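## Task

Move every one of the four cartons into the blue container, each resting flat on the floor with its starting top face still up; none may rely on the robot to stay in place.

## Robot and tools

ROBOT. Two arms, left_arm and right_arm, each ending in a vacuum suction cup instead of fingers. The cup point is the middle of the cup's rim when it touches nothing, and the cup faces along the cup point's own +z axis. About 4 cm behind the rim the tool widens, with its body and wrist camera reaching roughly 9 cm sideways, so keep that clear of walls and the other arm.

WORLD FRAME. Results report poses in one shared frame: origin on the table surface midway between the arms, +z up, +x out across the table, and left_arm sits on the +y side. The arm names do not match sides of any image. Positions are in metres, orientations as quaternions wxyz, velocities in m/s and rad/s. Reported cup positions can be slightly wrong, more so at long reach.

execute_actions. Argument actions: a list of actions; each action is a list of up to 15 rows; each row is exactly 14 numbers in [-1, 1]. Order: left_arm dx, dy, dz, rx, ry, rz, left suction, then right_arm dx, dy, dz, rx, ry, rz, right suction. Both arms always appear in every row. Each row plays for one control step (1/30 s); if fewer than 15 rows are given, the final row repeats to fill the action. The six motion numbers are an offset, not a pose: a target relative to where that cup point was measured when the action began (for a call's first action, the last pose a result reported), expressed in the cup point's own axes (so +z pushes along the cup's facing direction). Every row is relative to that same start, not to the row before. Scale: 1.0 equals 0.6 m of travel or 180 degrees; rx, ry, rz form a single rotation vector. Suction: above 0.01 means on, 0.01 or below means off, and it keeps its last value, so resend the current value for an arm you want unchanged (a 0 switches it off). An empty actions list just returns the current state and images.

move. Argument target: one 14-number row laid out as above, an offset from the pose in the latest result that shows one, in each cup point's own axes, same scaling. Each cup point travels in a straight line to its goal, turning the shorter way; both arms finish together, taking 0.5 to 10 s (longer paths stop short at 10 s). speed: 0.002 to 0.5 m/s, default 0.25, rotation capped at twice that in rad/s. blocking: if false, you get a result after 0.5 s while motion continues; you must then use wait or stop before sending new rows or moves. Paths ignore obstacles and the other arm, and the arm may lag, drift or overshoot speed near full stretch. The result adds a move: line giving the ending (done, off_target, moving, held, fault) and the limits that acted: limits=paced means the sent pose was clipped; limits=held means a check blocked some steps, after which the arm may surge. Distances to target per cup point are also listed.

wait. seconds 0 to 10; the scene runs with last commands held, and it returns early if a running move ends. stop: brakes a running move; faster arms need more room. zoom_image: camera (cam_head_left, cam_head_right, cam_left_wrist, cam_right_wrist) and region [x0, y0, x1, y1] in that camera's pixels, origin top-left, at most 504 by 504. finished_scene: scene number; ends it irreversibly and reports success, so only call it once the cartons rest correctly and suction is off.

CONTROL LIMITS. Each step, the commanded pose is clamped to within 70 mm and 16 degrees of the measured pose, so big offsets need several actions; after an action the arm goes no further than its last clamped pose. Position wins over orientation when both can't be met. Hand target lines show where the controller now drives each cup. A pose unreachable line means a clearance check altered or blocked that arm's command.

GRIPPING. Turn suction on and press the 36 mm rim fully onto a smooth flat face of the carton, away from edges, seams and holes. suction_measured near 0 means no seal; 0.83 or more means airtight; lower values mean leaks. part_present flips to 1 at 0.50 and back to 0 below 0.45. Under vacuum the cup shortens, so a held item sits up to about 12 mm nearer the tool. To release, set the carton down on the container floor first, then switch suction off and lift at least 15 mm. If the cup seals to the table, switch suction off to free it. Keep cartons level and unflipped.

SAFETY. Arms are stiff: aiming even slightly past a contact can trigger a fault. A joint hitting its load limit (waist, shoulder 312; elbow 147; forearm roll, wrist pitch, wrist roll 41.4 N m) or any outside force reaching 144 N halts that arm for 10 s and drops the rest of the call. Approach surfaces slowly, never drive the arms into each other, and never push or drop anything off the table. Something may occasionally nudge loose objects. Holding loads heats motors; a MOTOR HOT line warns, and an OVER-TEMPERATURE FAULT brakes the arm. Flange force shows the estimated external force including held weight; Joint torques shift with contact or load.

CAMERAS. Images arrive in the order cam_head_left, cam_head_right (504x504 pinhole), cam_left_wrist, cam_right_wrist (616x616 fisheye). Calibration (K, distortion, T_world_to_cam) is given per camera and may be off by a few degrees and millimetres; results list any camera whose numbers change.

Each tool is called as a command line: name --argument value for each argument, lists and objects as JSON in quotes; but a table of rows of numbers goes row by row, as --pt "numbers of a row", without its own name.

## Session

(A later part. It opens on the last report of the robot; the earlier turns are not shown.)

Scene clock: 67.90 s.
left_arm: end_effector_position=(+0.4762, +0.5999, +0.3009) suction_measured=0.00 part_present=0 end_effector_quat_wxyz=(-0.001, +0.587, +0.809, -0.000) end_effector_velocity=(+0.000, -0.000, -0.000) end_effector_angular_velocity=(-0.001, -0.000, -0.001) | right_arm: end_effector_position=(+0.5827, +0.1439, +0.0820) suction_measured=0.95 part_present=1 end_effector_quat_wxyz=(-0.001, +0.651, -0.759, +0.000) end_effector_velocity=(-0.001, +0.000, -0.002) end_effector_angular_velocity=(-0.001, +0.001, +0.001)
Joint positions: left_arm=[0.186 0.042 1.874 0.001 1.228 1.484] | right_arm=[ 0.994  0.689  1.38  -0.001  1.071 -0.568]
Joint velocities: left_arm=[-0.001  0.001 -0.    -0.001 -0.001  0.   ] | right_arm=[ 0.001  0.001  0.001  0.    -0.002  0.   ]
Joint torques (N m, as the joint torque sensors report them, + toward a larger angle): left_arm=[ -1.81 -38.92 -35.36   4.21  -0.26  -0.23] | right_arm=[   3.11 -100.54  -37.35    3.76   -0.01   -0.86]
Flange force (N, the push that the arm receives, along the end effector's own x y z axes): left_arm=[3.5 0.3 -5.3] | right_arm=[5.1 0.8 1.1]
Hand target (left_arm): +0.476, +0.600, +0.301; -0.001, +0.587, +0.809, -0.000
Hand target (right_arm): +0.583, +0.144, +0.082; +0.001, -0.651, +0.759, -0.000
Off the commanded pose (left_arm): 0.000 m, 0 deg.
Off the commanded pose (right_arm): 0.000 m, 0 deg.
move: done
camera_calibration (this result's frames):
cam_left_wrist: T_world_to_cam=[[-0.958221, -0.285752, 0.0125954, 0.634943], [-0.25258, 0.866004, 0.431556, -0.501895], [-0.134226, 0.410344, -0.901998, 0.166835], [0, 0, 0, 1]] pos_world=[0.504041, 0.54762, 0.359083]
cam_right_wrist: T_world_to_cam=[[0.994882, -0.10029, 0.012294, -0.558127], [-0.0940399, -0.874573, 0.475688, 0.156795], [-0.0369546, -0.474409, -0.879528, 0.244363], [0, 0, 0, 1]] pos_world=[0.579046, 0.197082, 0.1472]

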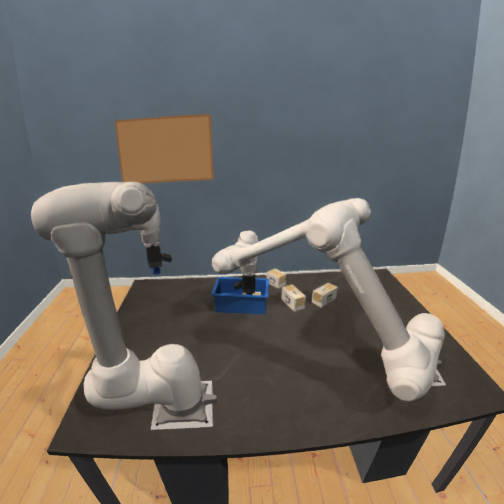

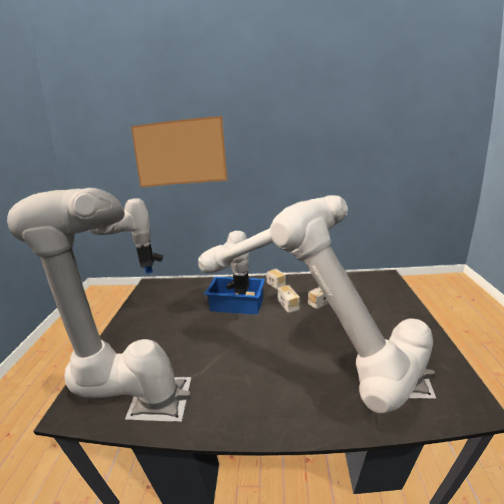

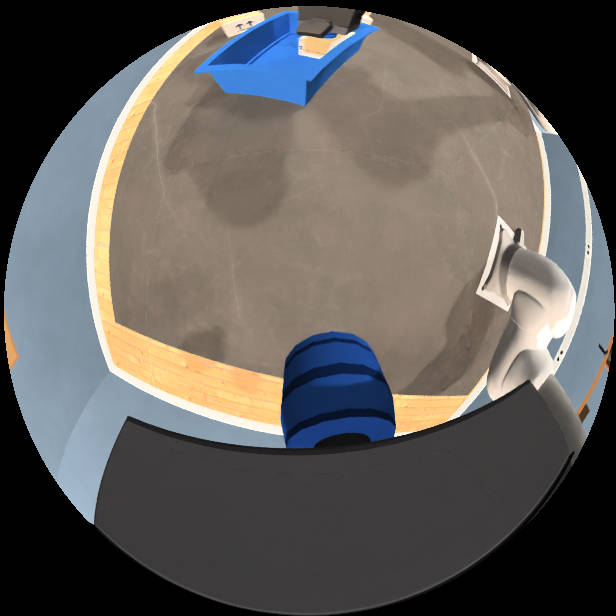

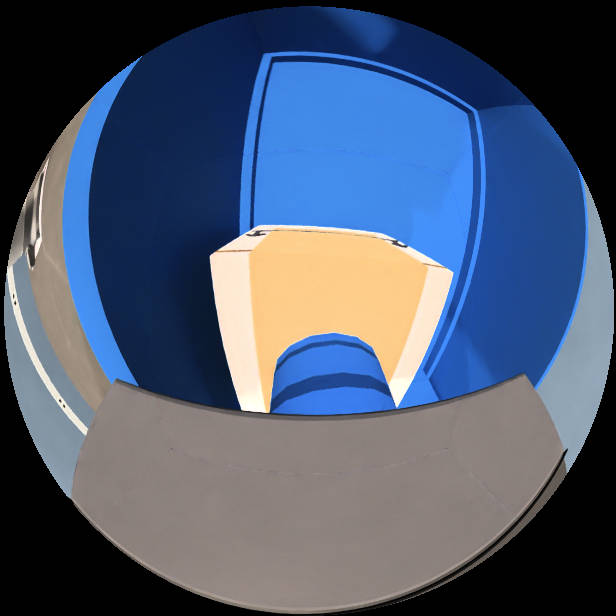

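move --target '[0,0,0,0,0,0,0,0.013,0.006,0.018,0,0,0,1]' --speed 0.03

execute_actions --actions '[[[0,0,0,0,0,0,0,0,0,0.003,0,0,0,1]]]'

Scene clock: 78.23 s.
left_arm: end_effector_position=(+0.4762, +0.5999, +0.3009) suction_measured=0.00 part_present=0 end_effector_quat_wxyz=(-0.001, +0.587, +0.809, -0.000) end_effector_velocity=(+0.000, +0.000, +0.000) end_effector_angular_velocity=(+0.000, -0.001, -0.001) | right_arm: end_effector_position=(+0.5780, +0.1368, +0.0712) suction_measured=0.95 part_present=1 end_effector_quat_wxyz=(-0.001, +0.651, -0.759, +0.000) end_effector_velocity=(+0.000, -0.001, -0.000) end_effector_angular_velocity=(+0.000, +0.000, -0.002)
Joint positions: left_arm=[0.186 0.042 1.874 0.001 1.228 1.484] | right_arm=[ 0.993  0.686  1.408 -0.001  1.046 -0.569]
Joint velocities: left_arm=[-0.     0.    -0.     0.    -0.001  0.001] | right_arm=[-0.001 -0.001  0.002  0.001 -0.001  0.   ]
Joint torques (N m, as the joint torque sensors report them, + toward a larger angle): left_arm=[ -1.3  -39.16 -35.42   4.31  -0.27  -0.33] | right_arm=[  4.41 -98.53 -37.98   3.49   0.18  -0.65]
Flange force (N, the push that the arm receives, along the end effector's own x y z axes): left_arm=[3.0 -0.4 -5.8] | right_arm=[10.7 0.9 0.9]
Hand target (left_arm): +0.476, +0.600, +0.301; -0.001, +0.587, +0.809, -0.000
Hand target (right_arm): +0.578, +0.137, +0.071; +0.001, -0.651, +0.759, -0.000
Off the commanded pose (left_arm): 0.000 m, 0 deg.
Off the commanded pose (right_arm): 0.000 m, 0 deg.
move: done
camera_calibration (this result's frames):
cam_left_wrist: T_world_to_cam=[[-0.958221, -0.285752, 0.0125955, 0.634943], [-0.252579, 0.866004, 0.431556, -0.501895], [-0.134226, 0.410344, -0.901998, 0.166835], [0, 0, 0, 1]] pos_world=[0.504041, 0.54762, 0.359083]
cam_right_wrist: T_world_to_cam=[[0.994886, -0.100249, 0.0122909, -0.554029], [-0.0940033, -0.87458, 0.475681, 0.15525], [-0.0369373, -0.474404, -0.879532, 0.23133], [0, 0, 0, 1]] pos_world=[0.574334, 0.189981, 0.136422]

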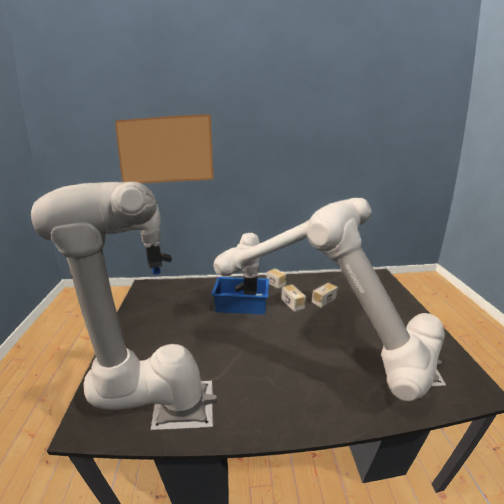

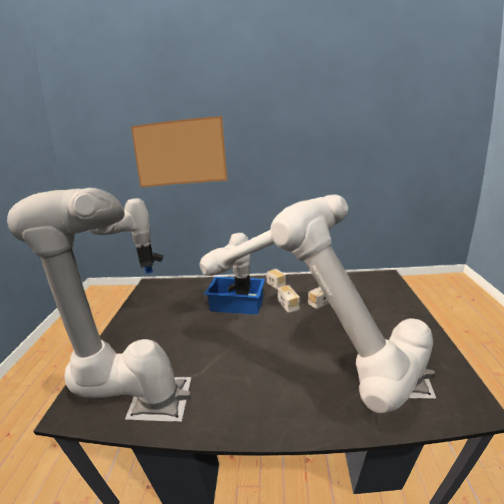

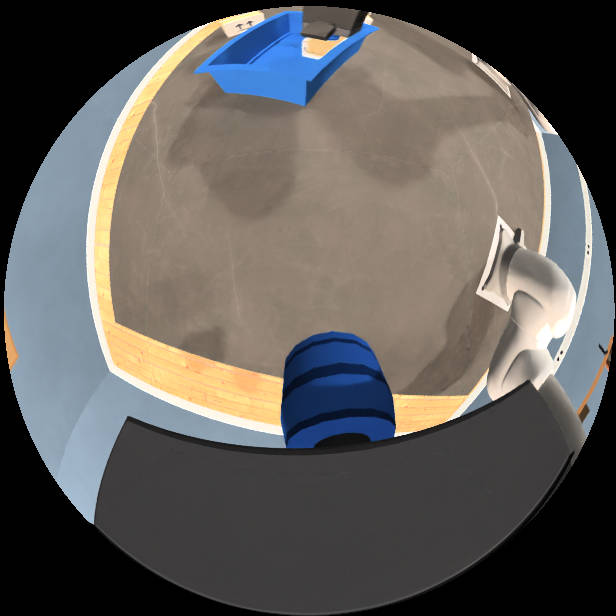

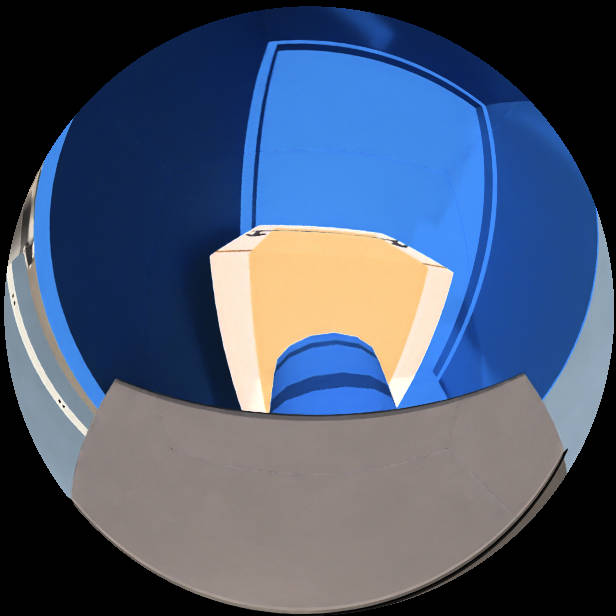

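Scene clock: 78.73 s.
left_arm: end_effector_position=(+0.4762, +0.5999, +0.3009) suction_measured=0.00 part_present=0 end_effector_quat_wxyz=(-0.001, +0.587, +0.809, -0.000) end_effector_velocity=(+0.000, +0.000, +0.001) end_effector_angular_velocity=(+0.001, -0.001, -0.001) | right_arm: end_effector_position=(+0.5780, +0.1368, +0.0695) suction_measured=0.95 part_present=1 end_effector_quat_wxyz=(-0.001, +0.651, -0.759, +0.000) end_effector_velocity=(+0.001, -0.001, +0.001) end_effector_angular_velocity=(+0.001, -0.001, -0.001)
Joint positions: left_arm=[0.186 0.042 1.874 0.001 1.228 1.484] | right_arm=[ 0.993  0.687  1.409 -0.001  1.043 -0.569]
Joint velocities: left_arm=[ 0.    -0.001 -0.     0.001  0.     0.   ] | right_arm=[-0.001 -0.    -0.001 -0.001 -0.     0.   ]
Joint torques (N m, as the joint torque sensors report them, + toward a larger angle): left_arm=[ -0.4  -38.55 -35.62   4.4   -0.23  -0.25] | right_arm=[  2.2  -84.87 -30.97   3.52  -0.78  -0.95]
Flange force (N, the push that the arm receives, along the end effector's own x y z axes): left_arm=[1.1 -2.1 -6.0] | right_arm=[9.4 3.6 -15.9]
Hand target (left_arm): +0.476, +0.600, +0.301; -0.001, +0.587, +0.809, -0.000
Hand target (right_arm): +0.578, +0.137, +0.069; +0.001, -0.651, +0.759, -0.000
Off the commanded pose (left_arm): 0.000 m, 0 deg.
Off the commanded pose (right_arm): 0.000 m, 0 deg.
camera_calibration (this result's frames):
cam_left_wrist: T_world_to_cam=[[-0.958221, -0.285752, 0.0125954, 0.634943], [-0.25258, 0.866004, 0.431556, -0.501895], [-0.134226, 0.410344, -0.901998, 0.166835], [0, 0, 0, 1]] pos_world=[0.504041, 0.54762, 0.359083]
cam_right_wrist: T_world_to_cam=[[0.994885, -0.100253, 0.0123391, -0.554027], [-0.094032, -0.87461, 0.47562, 0.156112], [-0.0368905, -0.474348, -0.879564, 0.229781], [0, 0, 0, 1]] pos_world=[0.57435, 0.18999, 0.134693]

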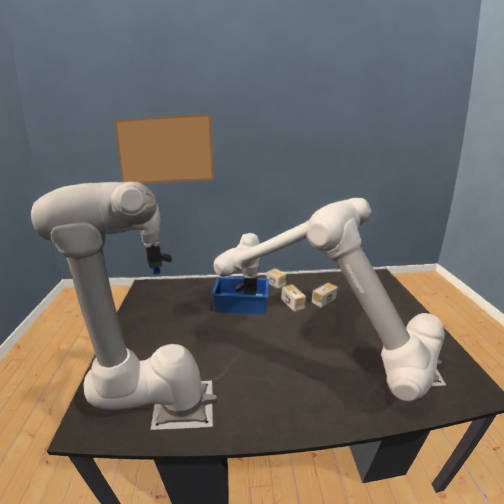

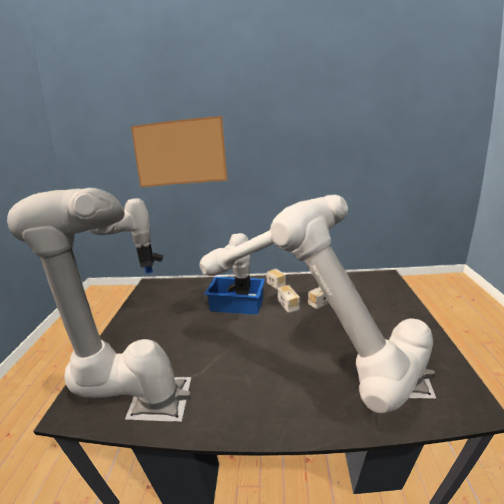

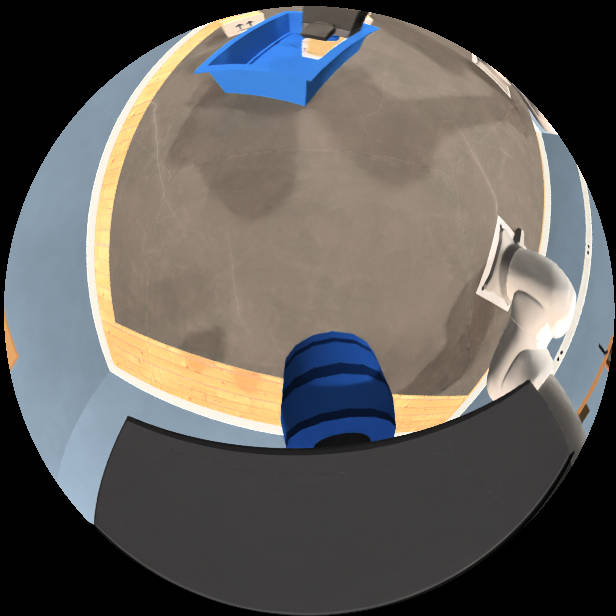

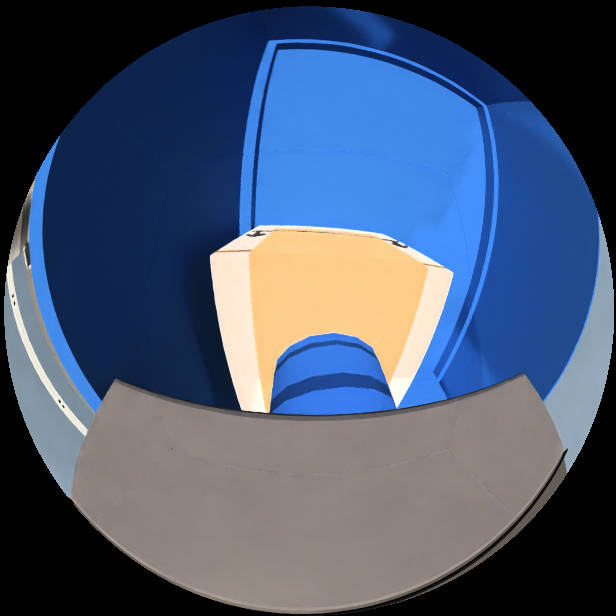

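execute_actions --actions '[[[0,0,0,0,0,0,0,0,0,-0.002,0,0,0,1],[0,0,0,0,0,0,0,0,0,-0.002,0,0,0,1],[0,0,0,0,0,0,0,0,0,-0.002,0,0,0,1],[0,0,0,0,0,0,0,0,0,-0.002,0,0,0,1],[0,0,0,0,0,0,0,-0.007,-0.003,-0.002,0,0,0,1]],[[0,0,0,0,0,0,0,0,0,0.003,0,0,0,1]]]'

Scene clock: 84.03 s.
left_arm: end_effector_position=(+0.4762, +0.5999, +0.3009) suction_measured=0.00 part_present=0 end_effector_quat_wxyz=(-0.001, +0.587, +0.809, -0.000) end_effector_velocity=(+0.000, -0.000, -0.000) end_effector_angular_velocity=(-0.001, -0.001, -0.000) | right_arm: end_effector_position=(+0.5805, +0.1407, +0.0690) suction_measured=0.95 part_present=1 end_effector_quat_wxyz=(-0.001, +0.651, -0.759, +0.000) end_effector_velocity=(+0.001, -0.000, -0.001) end_effector_angular_velocity=(+0.001, +0.001, -0.002)
Joint positions: left_arm=[0.186 0.042 1.874 0.001 1.228 1.484] | right_arm=[ 0.994  0.694  1.398 -0.001  1.047 -0.568]
Joint velocities: left_arm=[ 0.     0.    -0.    -0.001 -0.001  0.   ] | right_arm=[-0.002  0.001 -0.001  0.002 -0.001 -0.   ]
Joint torques (N m, as the joint torque sensors report them, + toward a larger angle): left_arm=[ -1.79 -37.95 -35.27   4.29  -0.4   -0.26] | right_arm=[  3.81 -64.77 -18.62   3.66  -0.84  -0.95]
Flange force (N, the push that the arm receives, along the end effector's own x y z axes): left_arm=[3.7 -1.6 -6.5] | right_arm=[8.1 -0.2 -39.7]
Flange force at the end of the 1st action (N, along the end effector's axes at the end of the call): left_arm=[3.2 -0.9 -6.4] | right_arm=[6.8 1.1 2.3]
Hand target (left_arm): +0.476, +0.600, +0.301; -0.001, +0.587, +0.809, -0.000
Hand target (right_arm): +0.580, +0.141, +0.069; +0.001, -0.651, +0.759, -0.000
Off the commanded pose (left_arm): 0.000 m, 0 deg.
Off the commanded pose (right_arm): 0.000 m, 0 deg.
camera_calibration (this result's frames):
cam_left_wrist: T_world_to_cam=[[-0.958221, -0.285752, 0.0125953, 0.634943], [-0.25258, 0.866004, 0.431556, -0.501895], [-0.134226, 0.410344, -0.901998, 0.166835], [0, 0, 0, 1]] pos_world=[0.504041, 0.54762, 0.359083]
cam_right_wrist: T_world_to_cam=[[0.994875, -0.100345, 0.0124257, -0.556089], [-0.094158, -0.874655, 0.475513, 0.160012], [-0.0368469, -0.474246, -0.879621, 0.231237], [0, 0, 0, 1]] pos_world=[0.576826, 0.193818, 0.134223]

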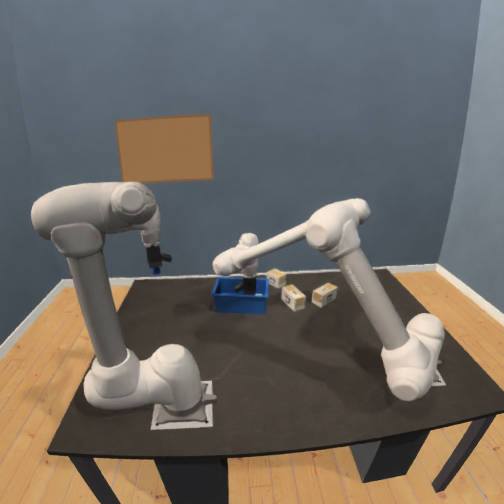

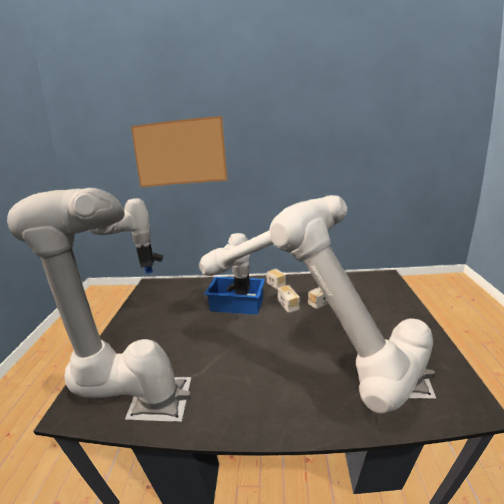

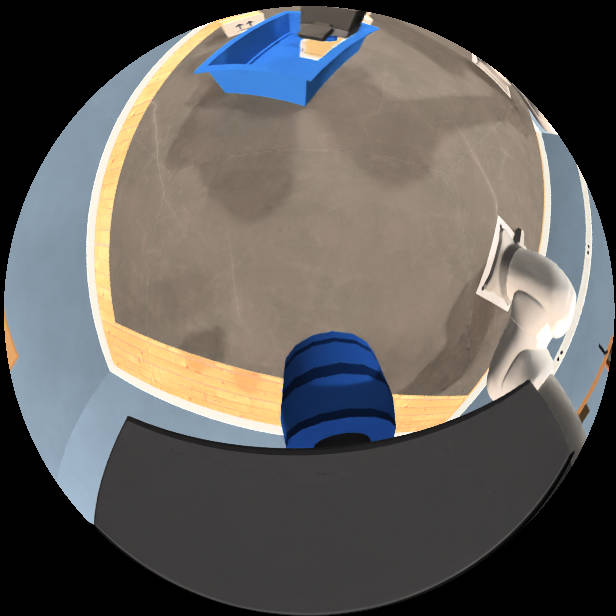

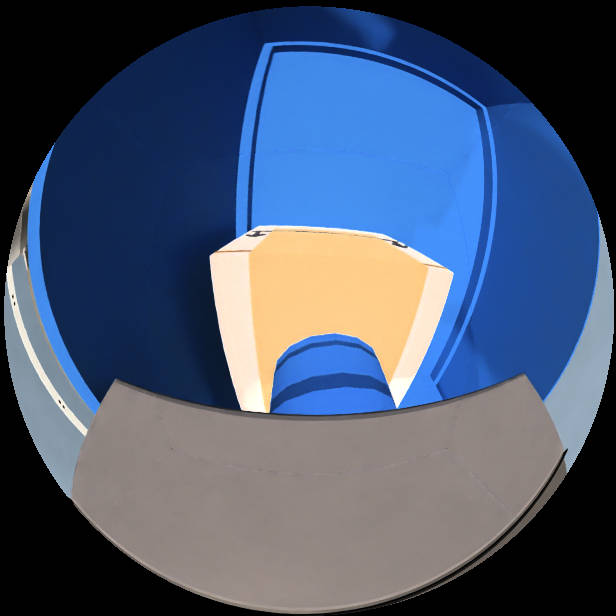

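execute_actions --actions '[[[0,0,0,0,0,0,0,0,0,-0.003,0,0,0,1],[0,0,0,0,0,0,0,0,0,-0.003,0,0,0,1],[0,0,0,0,0,0,0,0,0,-0.003,0,0,0,1],[0,0,0,0,0,0,0,0,0,-0.003,0,0,0,1],[0,0,0,0,0,0,0,0.008,0.003,-0.003,0,0,0,1]],[[0,0,0,0,0,0,0,0.002,0,0,0,0,0,1],[0,0,0,0,0,0,0,0.002,0,0,0,0,0,1],[0,0,0,0,0,0,0,0.003,0,0,0,0,0,1],[0,0,0,0,0,0,0,0.004,0,0,0,0,0,1],[0,0,0,0,0,0,0,0.005,0,0,0,0,0,1],[0,0,0,0,0,0,0,0.006,0,0,0,0,0,1],[0,0,0,0,0,0,0,0.007,0,0,0,0,0,1],[0,0,0,0,0,0,0,0.008,0,0,0,0,0,1],[0,0,0,0,0,0,0,0.009,0,0,0,0,0,1]]]'

Scene clock: 92.60 s.
left_arm: end_effector_position=(+0.4762, +0.5999, +0.3009) suction_measured=0.00 part_present=0 end_effector_quat_wxyz=(-0.001, +0.587, +0.809, -0.000) end_effector_velocity=(+0.000, +0.000, +0.000) end_effector_angular_velocity=(+0.002, -0.001, -0.001) | right_arm: end_effector_position=(+0.5771, +0.1310, +0.0707) suction_measured=0.95 part_present=1 end_effector_quat_wxyz=(-0.001, +0.651, -0.759, +0.000) end_effector_velocity=(+0.000, -0.001, +0.000) end_effector_angular_velocity=(+0.000, -0.001, +0.000)
Joint positions: left_arm=[0.186 0.042 1.874 0.001 1.228 1.484] | right_arm=[ 0.989  0.679  1.422 -0.001  1.039 -0.573]
Joint velocities: left_arm=[-0.     0.    -0.     0.001 -0.001 -0.   ] | right_arm=[-0.    -0.002  0.002 -0.001 -0.001 -0.   ]
Joint torques (N m, as the joint torque sensors report them, + toward a larger angle): left_arm=[ -2.54 -38.79 -35.01   4.19  -0.3   -0.38] | right_arm=[  3.49 -98.07 -37.56   3.63   0.21  -0.98]
Flange force (N, the push that the arm receives, along the end effector's own x y z axes): left_arm=[5.1 0.0 -6.4] | right_arm=[8.6 1.2 1.1]
Flange force at the end of the 1st action (N, along the end effector's axes at the end of the call): left_arm=[1.2 0.5 -6.2] | right_arm=[9.1 2.1 0.5]
Hand target (left_arm): +0.476, +0.600, +0.301; -0.001, +0.587, +0.809, -0.000
Hand target (right_arm): +0.577, +0.131, +0.071; +0.001, -0.651, +0.759, -0.000
Off the commanded pose (left_arm): 0.000 m, 0 deg.
Off the commanded pose (right_arm): 0.000 m, 0 deg.
camera_calibration (this result's frames):
cam_left_wrist: T_world_to_cam=[[-0.958221, -0.285752, 0.0125954, 0.634943], [-0.25258, 0.866004, 0.431556, -0.501895], [-0.134226, 0.410344, -0.901998, 0.166835], [0, 0, 0, 1]] pos_world=[0.504041, 0.54762, 0.359083]
cam_right_wrist: T_world_to_cam=[[0.99488, -0.100296, 0.0124049, -0.553786], [-0.0941041, -0.874641, 0.47555, 0.150342], [-0.036846, -0.474283, -0.879601, 0.228046], [0, 0, 0, 1]] pos_world=[0.573501, 0.184111, 0.135964]

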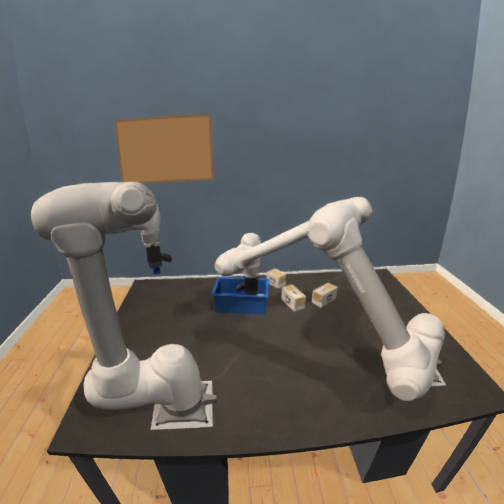

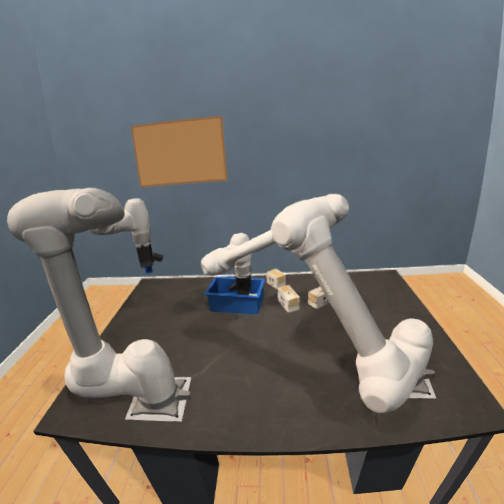

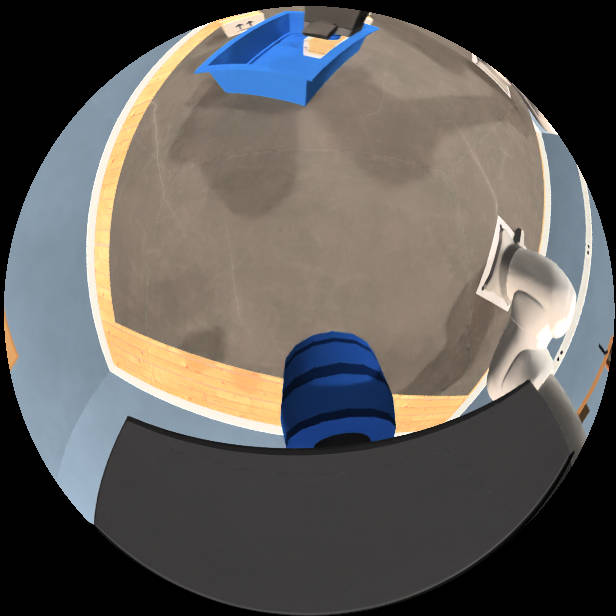

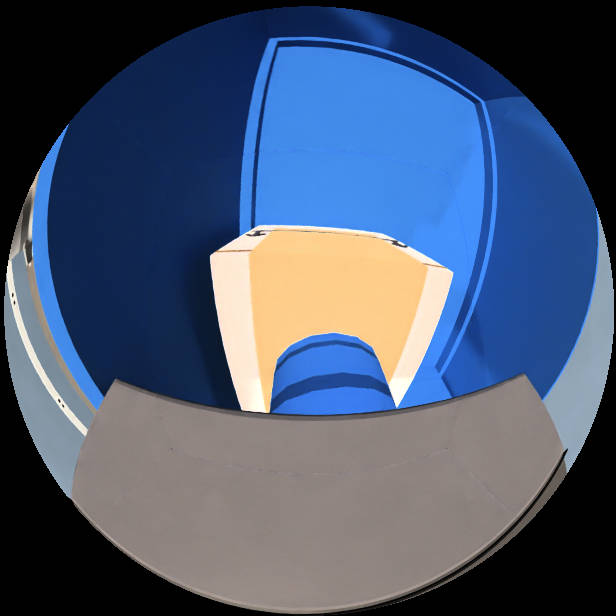

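execute_actions --actions '[[[0,0,0,0,0,0,0,0,0,0.001,0,0,0,1],[0,0,0,0,0,0,0,0,0,0.001,0,0,0,1],[0,0,0,0,0,0,0,0,0,0.001,0,0,0,1],[0,0,0,0,0,0,0,0,0,0.001,0,0,0,0]]]'

move --target '[0,0,0,0,0,0,0,0,0,-0.135,0,0,0,0]' --speed 0.2

move --target '[0,0,0,0,0,0,0,0.197,-0.498,0.005,0,0,0.26,0]' --speed 0.35

Scene clock: 104.57 s.
left_arm: end_effector_position=(+0.4762, +0.5999, +0.3009) suction_measured=0.00 part_present=0 end_effector_quat_wxyz=(-0.001, +0.587, +0.809, -0.000) end_effector_velocity=(-0.000, -0.000, +0.001) end_effector_angular_velocity=(+0.000, -0.001, -0.001) | right_arm: end_effector_position=(+0.5772, +0.1310, +0.0702) suction_measured=0.01 part_present=0 end_effector_quat_wxyz=(-0.001, +0.651, -0.759, +0.000) end_effector_velocity=(+0.000, -0.000, -0.000) end_effector_angular_velocity=(-0.001, -0.001, +0.001)
Joint positions: left_arm=[0.186 0.042 1.874 0.001 1.228 1.484] | right_arm=[ 0.989  0.679  1.422 -0.001  1.038 -0.573]
Joint velocities: left_arm=[-0.001 -0.002  0.    -0.     0.001  0.001] | right_arm=[-0.     0.     0.    -0.002  0.     0.   ]
Joint torques (N m, as the joint torque sensors report them, + toward a larger angle): left_arm=[ -1.74 -39.53 -35.32   4.3   -0.25  -0.21] | right_arm=[  3.98 -84.4  -29.2    3.6    0.11  -0.8 ]
Flange force (N, the push that the arm receives, along the end effector's own x y z axes): left_arm=[3.4 0.3 -5.6] | right_arm=[7.6 -0.3 -15.1]
Hand target (left_arm): +0.476, +0.600, +0.301; -0.001, +0.587, +0.809, -0.000
Hand target (right_arm): +0.577, +0.131, +0.070; +0.001, -0.651, +0.759, -0.000
Off the commanded pose (left_arm): 0.000 m, 0 deg.
Off the commanded pose (right_arm): 0.000 m, 0 deg.
camera_calibration (this result's frames):
cam_left_wrist: T_world_to_cam=[[-0.958221, -0.285752, 0.0125953, 0.634943], [-0.25258, 0.866004, 0.431556, -0.501895], [-0.134226, 0.410344, -0.901998, 0.166835], [0, 0, 0, 1]] pos_world=[0.504041, 0.54762, 0.359083]
cam_right_wrist: T_world_to_cam=[[0.99488, -0.100296, 0.0124393, -0.553817], [-0.0941222, -0.874662, 0.475508, 0.150617], [-0.0368114, -0.474244, -0.879624, 0.227531], [0, 0, 0, 1]] pos_world=[0.573534, 0.184098, 0.135411]

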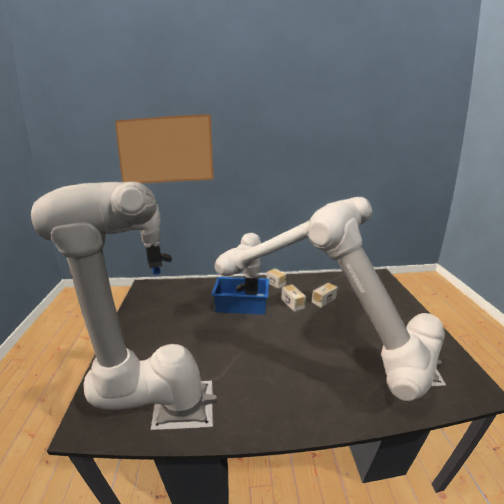

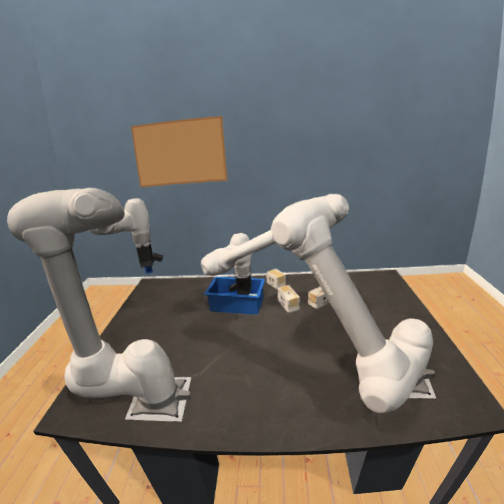

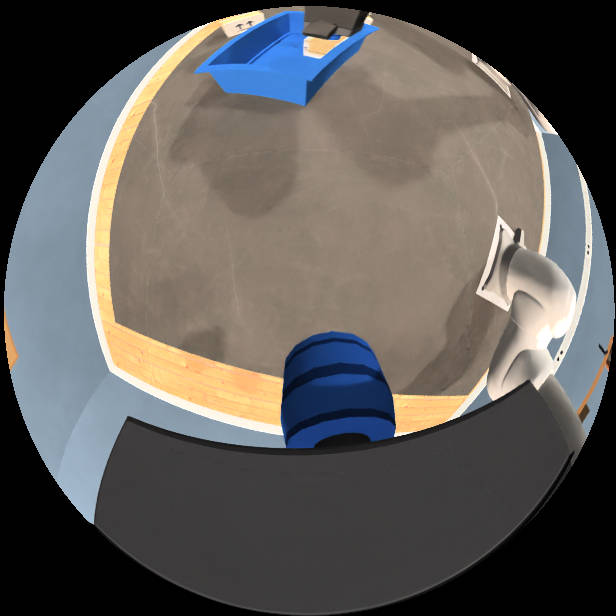

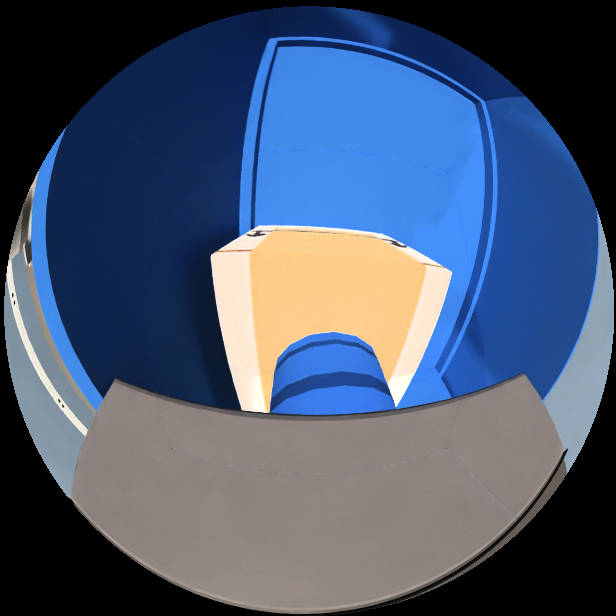

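Scene clock: 105.40 s.
left_arm: end_effector_position=(+0.4762, +0.5999, +0.3009) suction_measured=0.00 part_present=0 end_effector_quat_wxyz=(-0.001, +0.587, +0.809, -0.000) end_effector_velocity=(+0.001, -0.001, -0.002) end_effector_angular_velocity=(-0.002, +0.003, +0.000) | right_arm: end_effector_position=(+0.5770, +0.1308, +0.1511) suction_measured=0.01 part_present=0 end_effector_quat_wxyz=(-0.001, +0.651, -0.759, +0.000) end_effector_velocity=(+0.001, -0.000, +0.001) end_effector_angular_velocity=(+0.002, +0.000, -0.002)
Joint positions: left_arm=[0.186 0.042 1.874 0.001 1.228 1.484] | right_arm=[ 0.989  0.619  1.365 -0.001  1.155 -0.573]
Joint velocities: left_arm=[-0.     0.003 -0.    -0.002  0.001 -0.   ] | right_arm=[-0.001 -0.001 -0.     0.001  0.001  0.   ]
Joint torques (N m, as the joint torque sensors report them, + toward a larger angle): left_arm=[ -0.99 -39.23 -35.07   4.22  -0.41  -0.19] | right_arm=[  4.39 -91.93 -37.19   3.93   0.31  -1.05]
Flange force (N, the push that the arm receives, along the end effector's own x y z axes): left_arm=[2.0 1.0 -5.8] | right_arm=[8.6 0.7 -2.4]
Hand target (left_arm): +0.476, +0.600, +0.301; -0.001, +0.587, +0.809, -0.000
Hand target (right_arm): +0.577, +0.131, +0.151; +0.001, -0.651, +0.759, -0.000
Off the commanded pose (left_arm): 0.000 m, 0 deg.
Off the commanded pose (right_arm): 0.000 m, 0 deg.
move: done
camera_calibration (this result's frames):
cam_left_wrist: T_world_to_cam=[[-0.958221, -0.285752, 0.0125954, 0.634943], [-0.25258, 0.866004, 0.431556, -0.501895], [-0.134226, 0.410344, -0.901998, 0.166835], [0, 0, 0, 1]] pos_world=[0.504041, 0.54762, 0.359083]
cam_right_wrist: T_world_to_cam=[[0.994871, -0.100382, 0.0124482, -0.554678], [-0.0941996, -0.874626, 0.475559, 0.111976], [-0.0368499, -0.474292, -0.879596, 0.298669], [0, 0, 0, 1]] pos_world=[0.573387, 0.183914, 0.216361]

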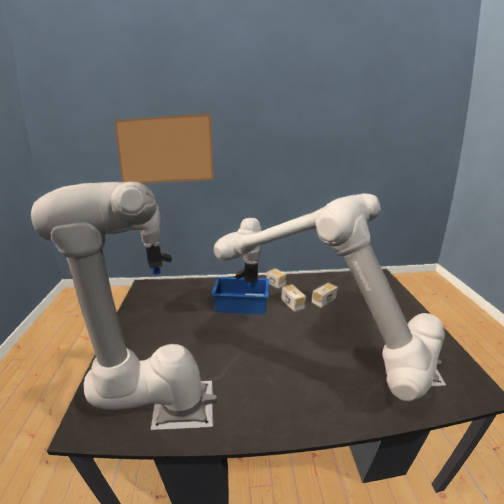

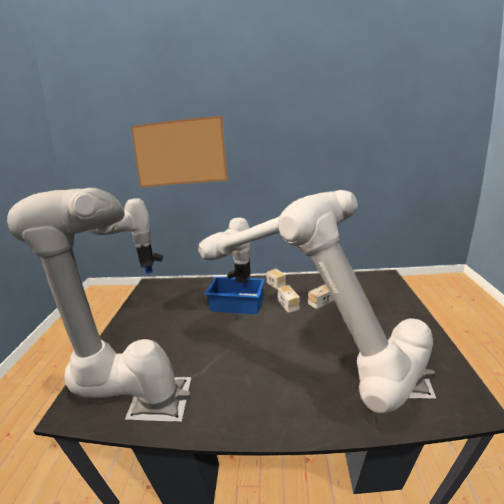

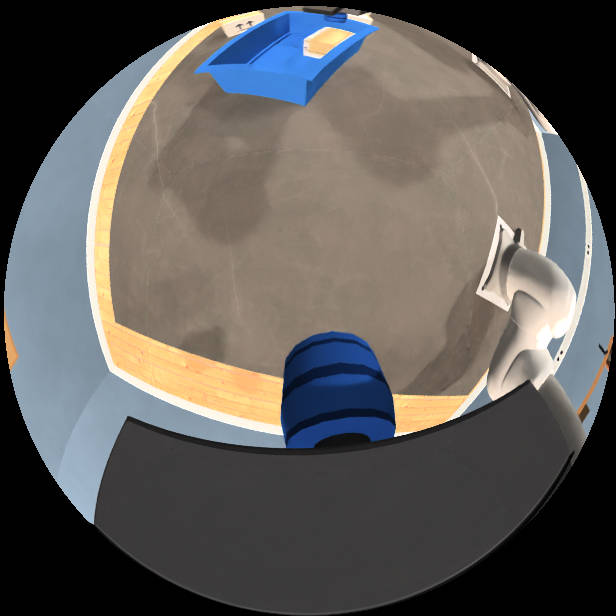

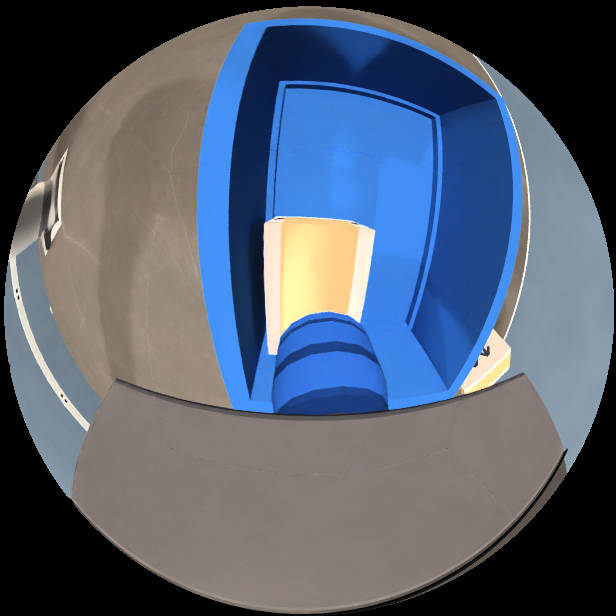

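Scene clock: 107.07 s.
left_arm: end_effector_position=(+0.4762, +0.5999, +0.3009) suction_measured=0.00 part_present=0 end_effector_quat_wxyz=(-0.001, +0.587, +0.809, -0.000) end_effector_velocity=(+0.000, -0.000, -0.001) end_effector_angular_velocity=(-0.000, +0.002, -0.000) | right_arm: end_effector_position=(+0.8545, -0.0312, +0.1484) suction_measured=0.01 part_present=0 end_effector_quat_wxyz=(+0.001, -0.296, +0.955, -0.000) end_effector_velocity=(-0.000, -0.001, -0.002) end_effector_angular_velocity=(-0.002, +0.003, -0.002)
Joint positions: left_arm=[0.186 0.042 1.874 0.001 1.228 1.484] | right_arm=[ 0.662  0.787  1.073 -0.001  1.279 -0.083]
Joint velocities: left_arm=[-0.001  0.002 -0.     0.     0.    -0.   ] | right_arm=[-0.001  0.001  0.    -0.     0.001  0.001]
Joint torques (N m, as the joint torque sensors report them, + toward a larger angle): left_arm=[ -0.95 -38.75 -35.52   4.2   -0.29  -0.22] | right_arm=[   3.87 -108.12  -40.16    4.11   -0.03   -0.76]
Flange force (N, the push that the arm receives, along the end effector's own x y z axes): left_arm=[1.9 -0.9 -5.6] | right_arm=[10.5 -2.2 -0.3]
Hand target (left_arm): +0.476, +0.600, +0.301; -0.001, +0.587, +0.809, -0.000
Hand target (right_arm): +0.855, -0.031, +0.148; +0.001, -0.296, +0.955, -0.000
Off the commanded pose (left_arm): 0.000 m, 0 deg.
Off the commanded pose (right_arm): 0.000 m, 0 deg.
move: done
camera_calibration (this result's frames):
cam_left_wrist: T_world_to_cam=[[-0.958221, -0.285752, 0.0125954, 0.634943], [-0.25258, 0.866004, 0.431556, -0.501895], [-0.134226, 0.410344, -0.901998, 0.166835], [0, 0, 0, 1]] pos_world=[0.504041, 0.54762, 0.359083]
cam_right_wrist: T_world_to_cam=[[0.60792, -0.793916, 0.0114024, -0.537788], [-0.70201, -0.530725, 0.474883, 0.527949], [-0.370965, -0.296695, -0.879975, 0.520728], [0, 0, 0, 1]] pos_world=[0.89073, 0.00773431, 0.213647]

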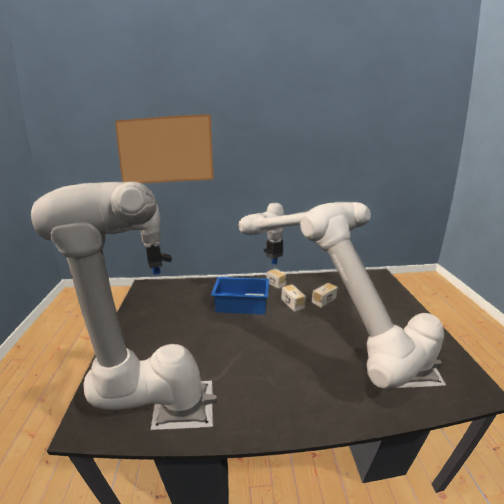

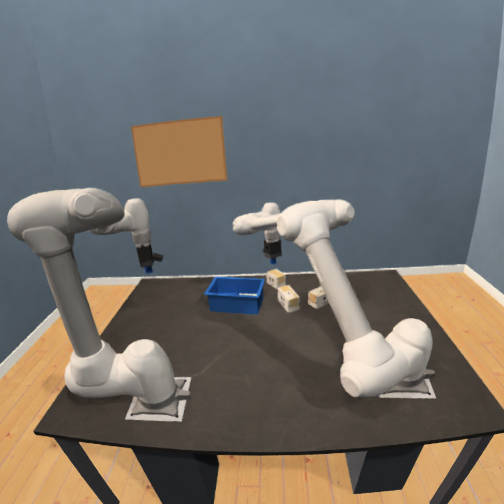

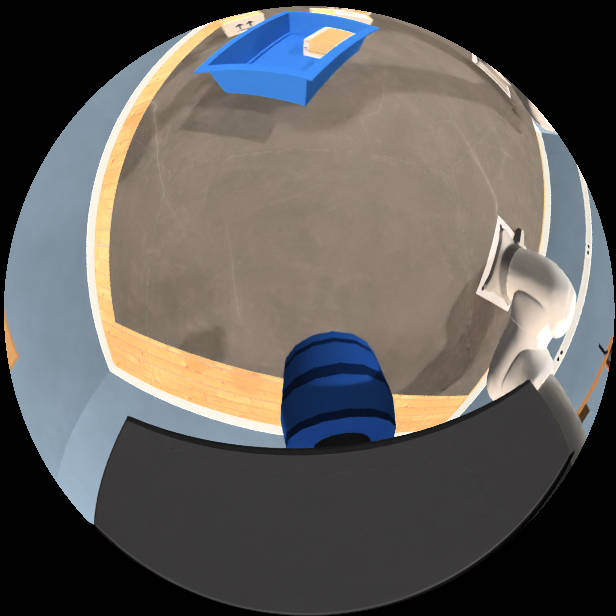

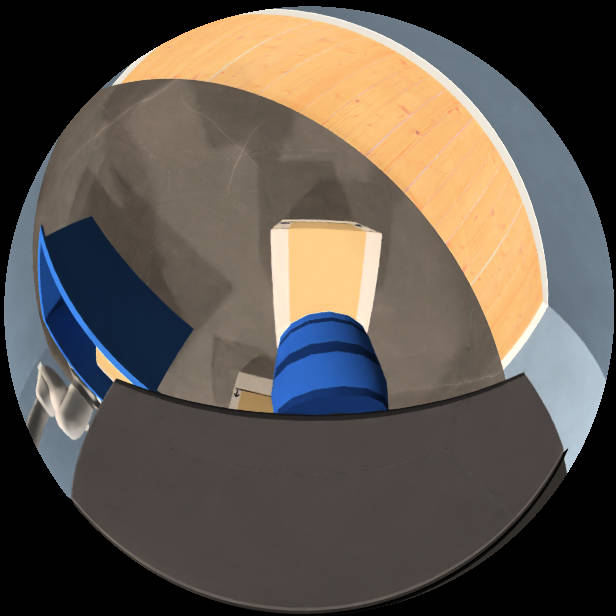

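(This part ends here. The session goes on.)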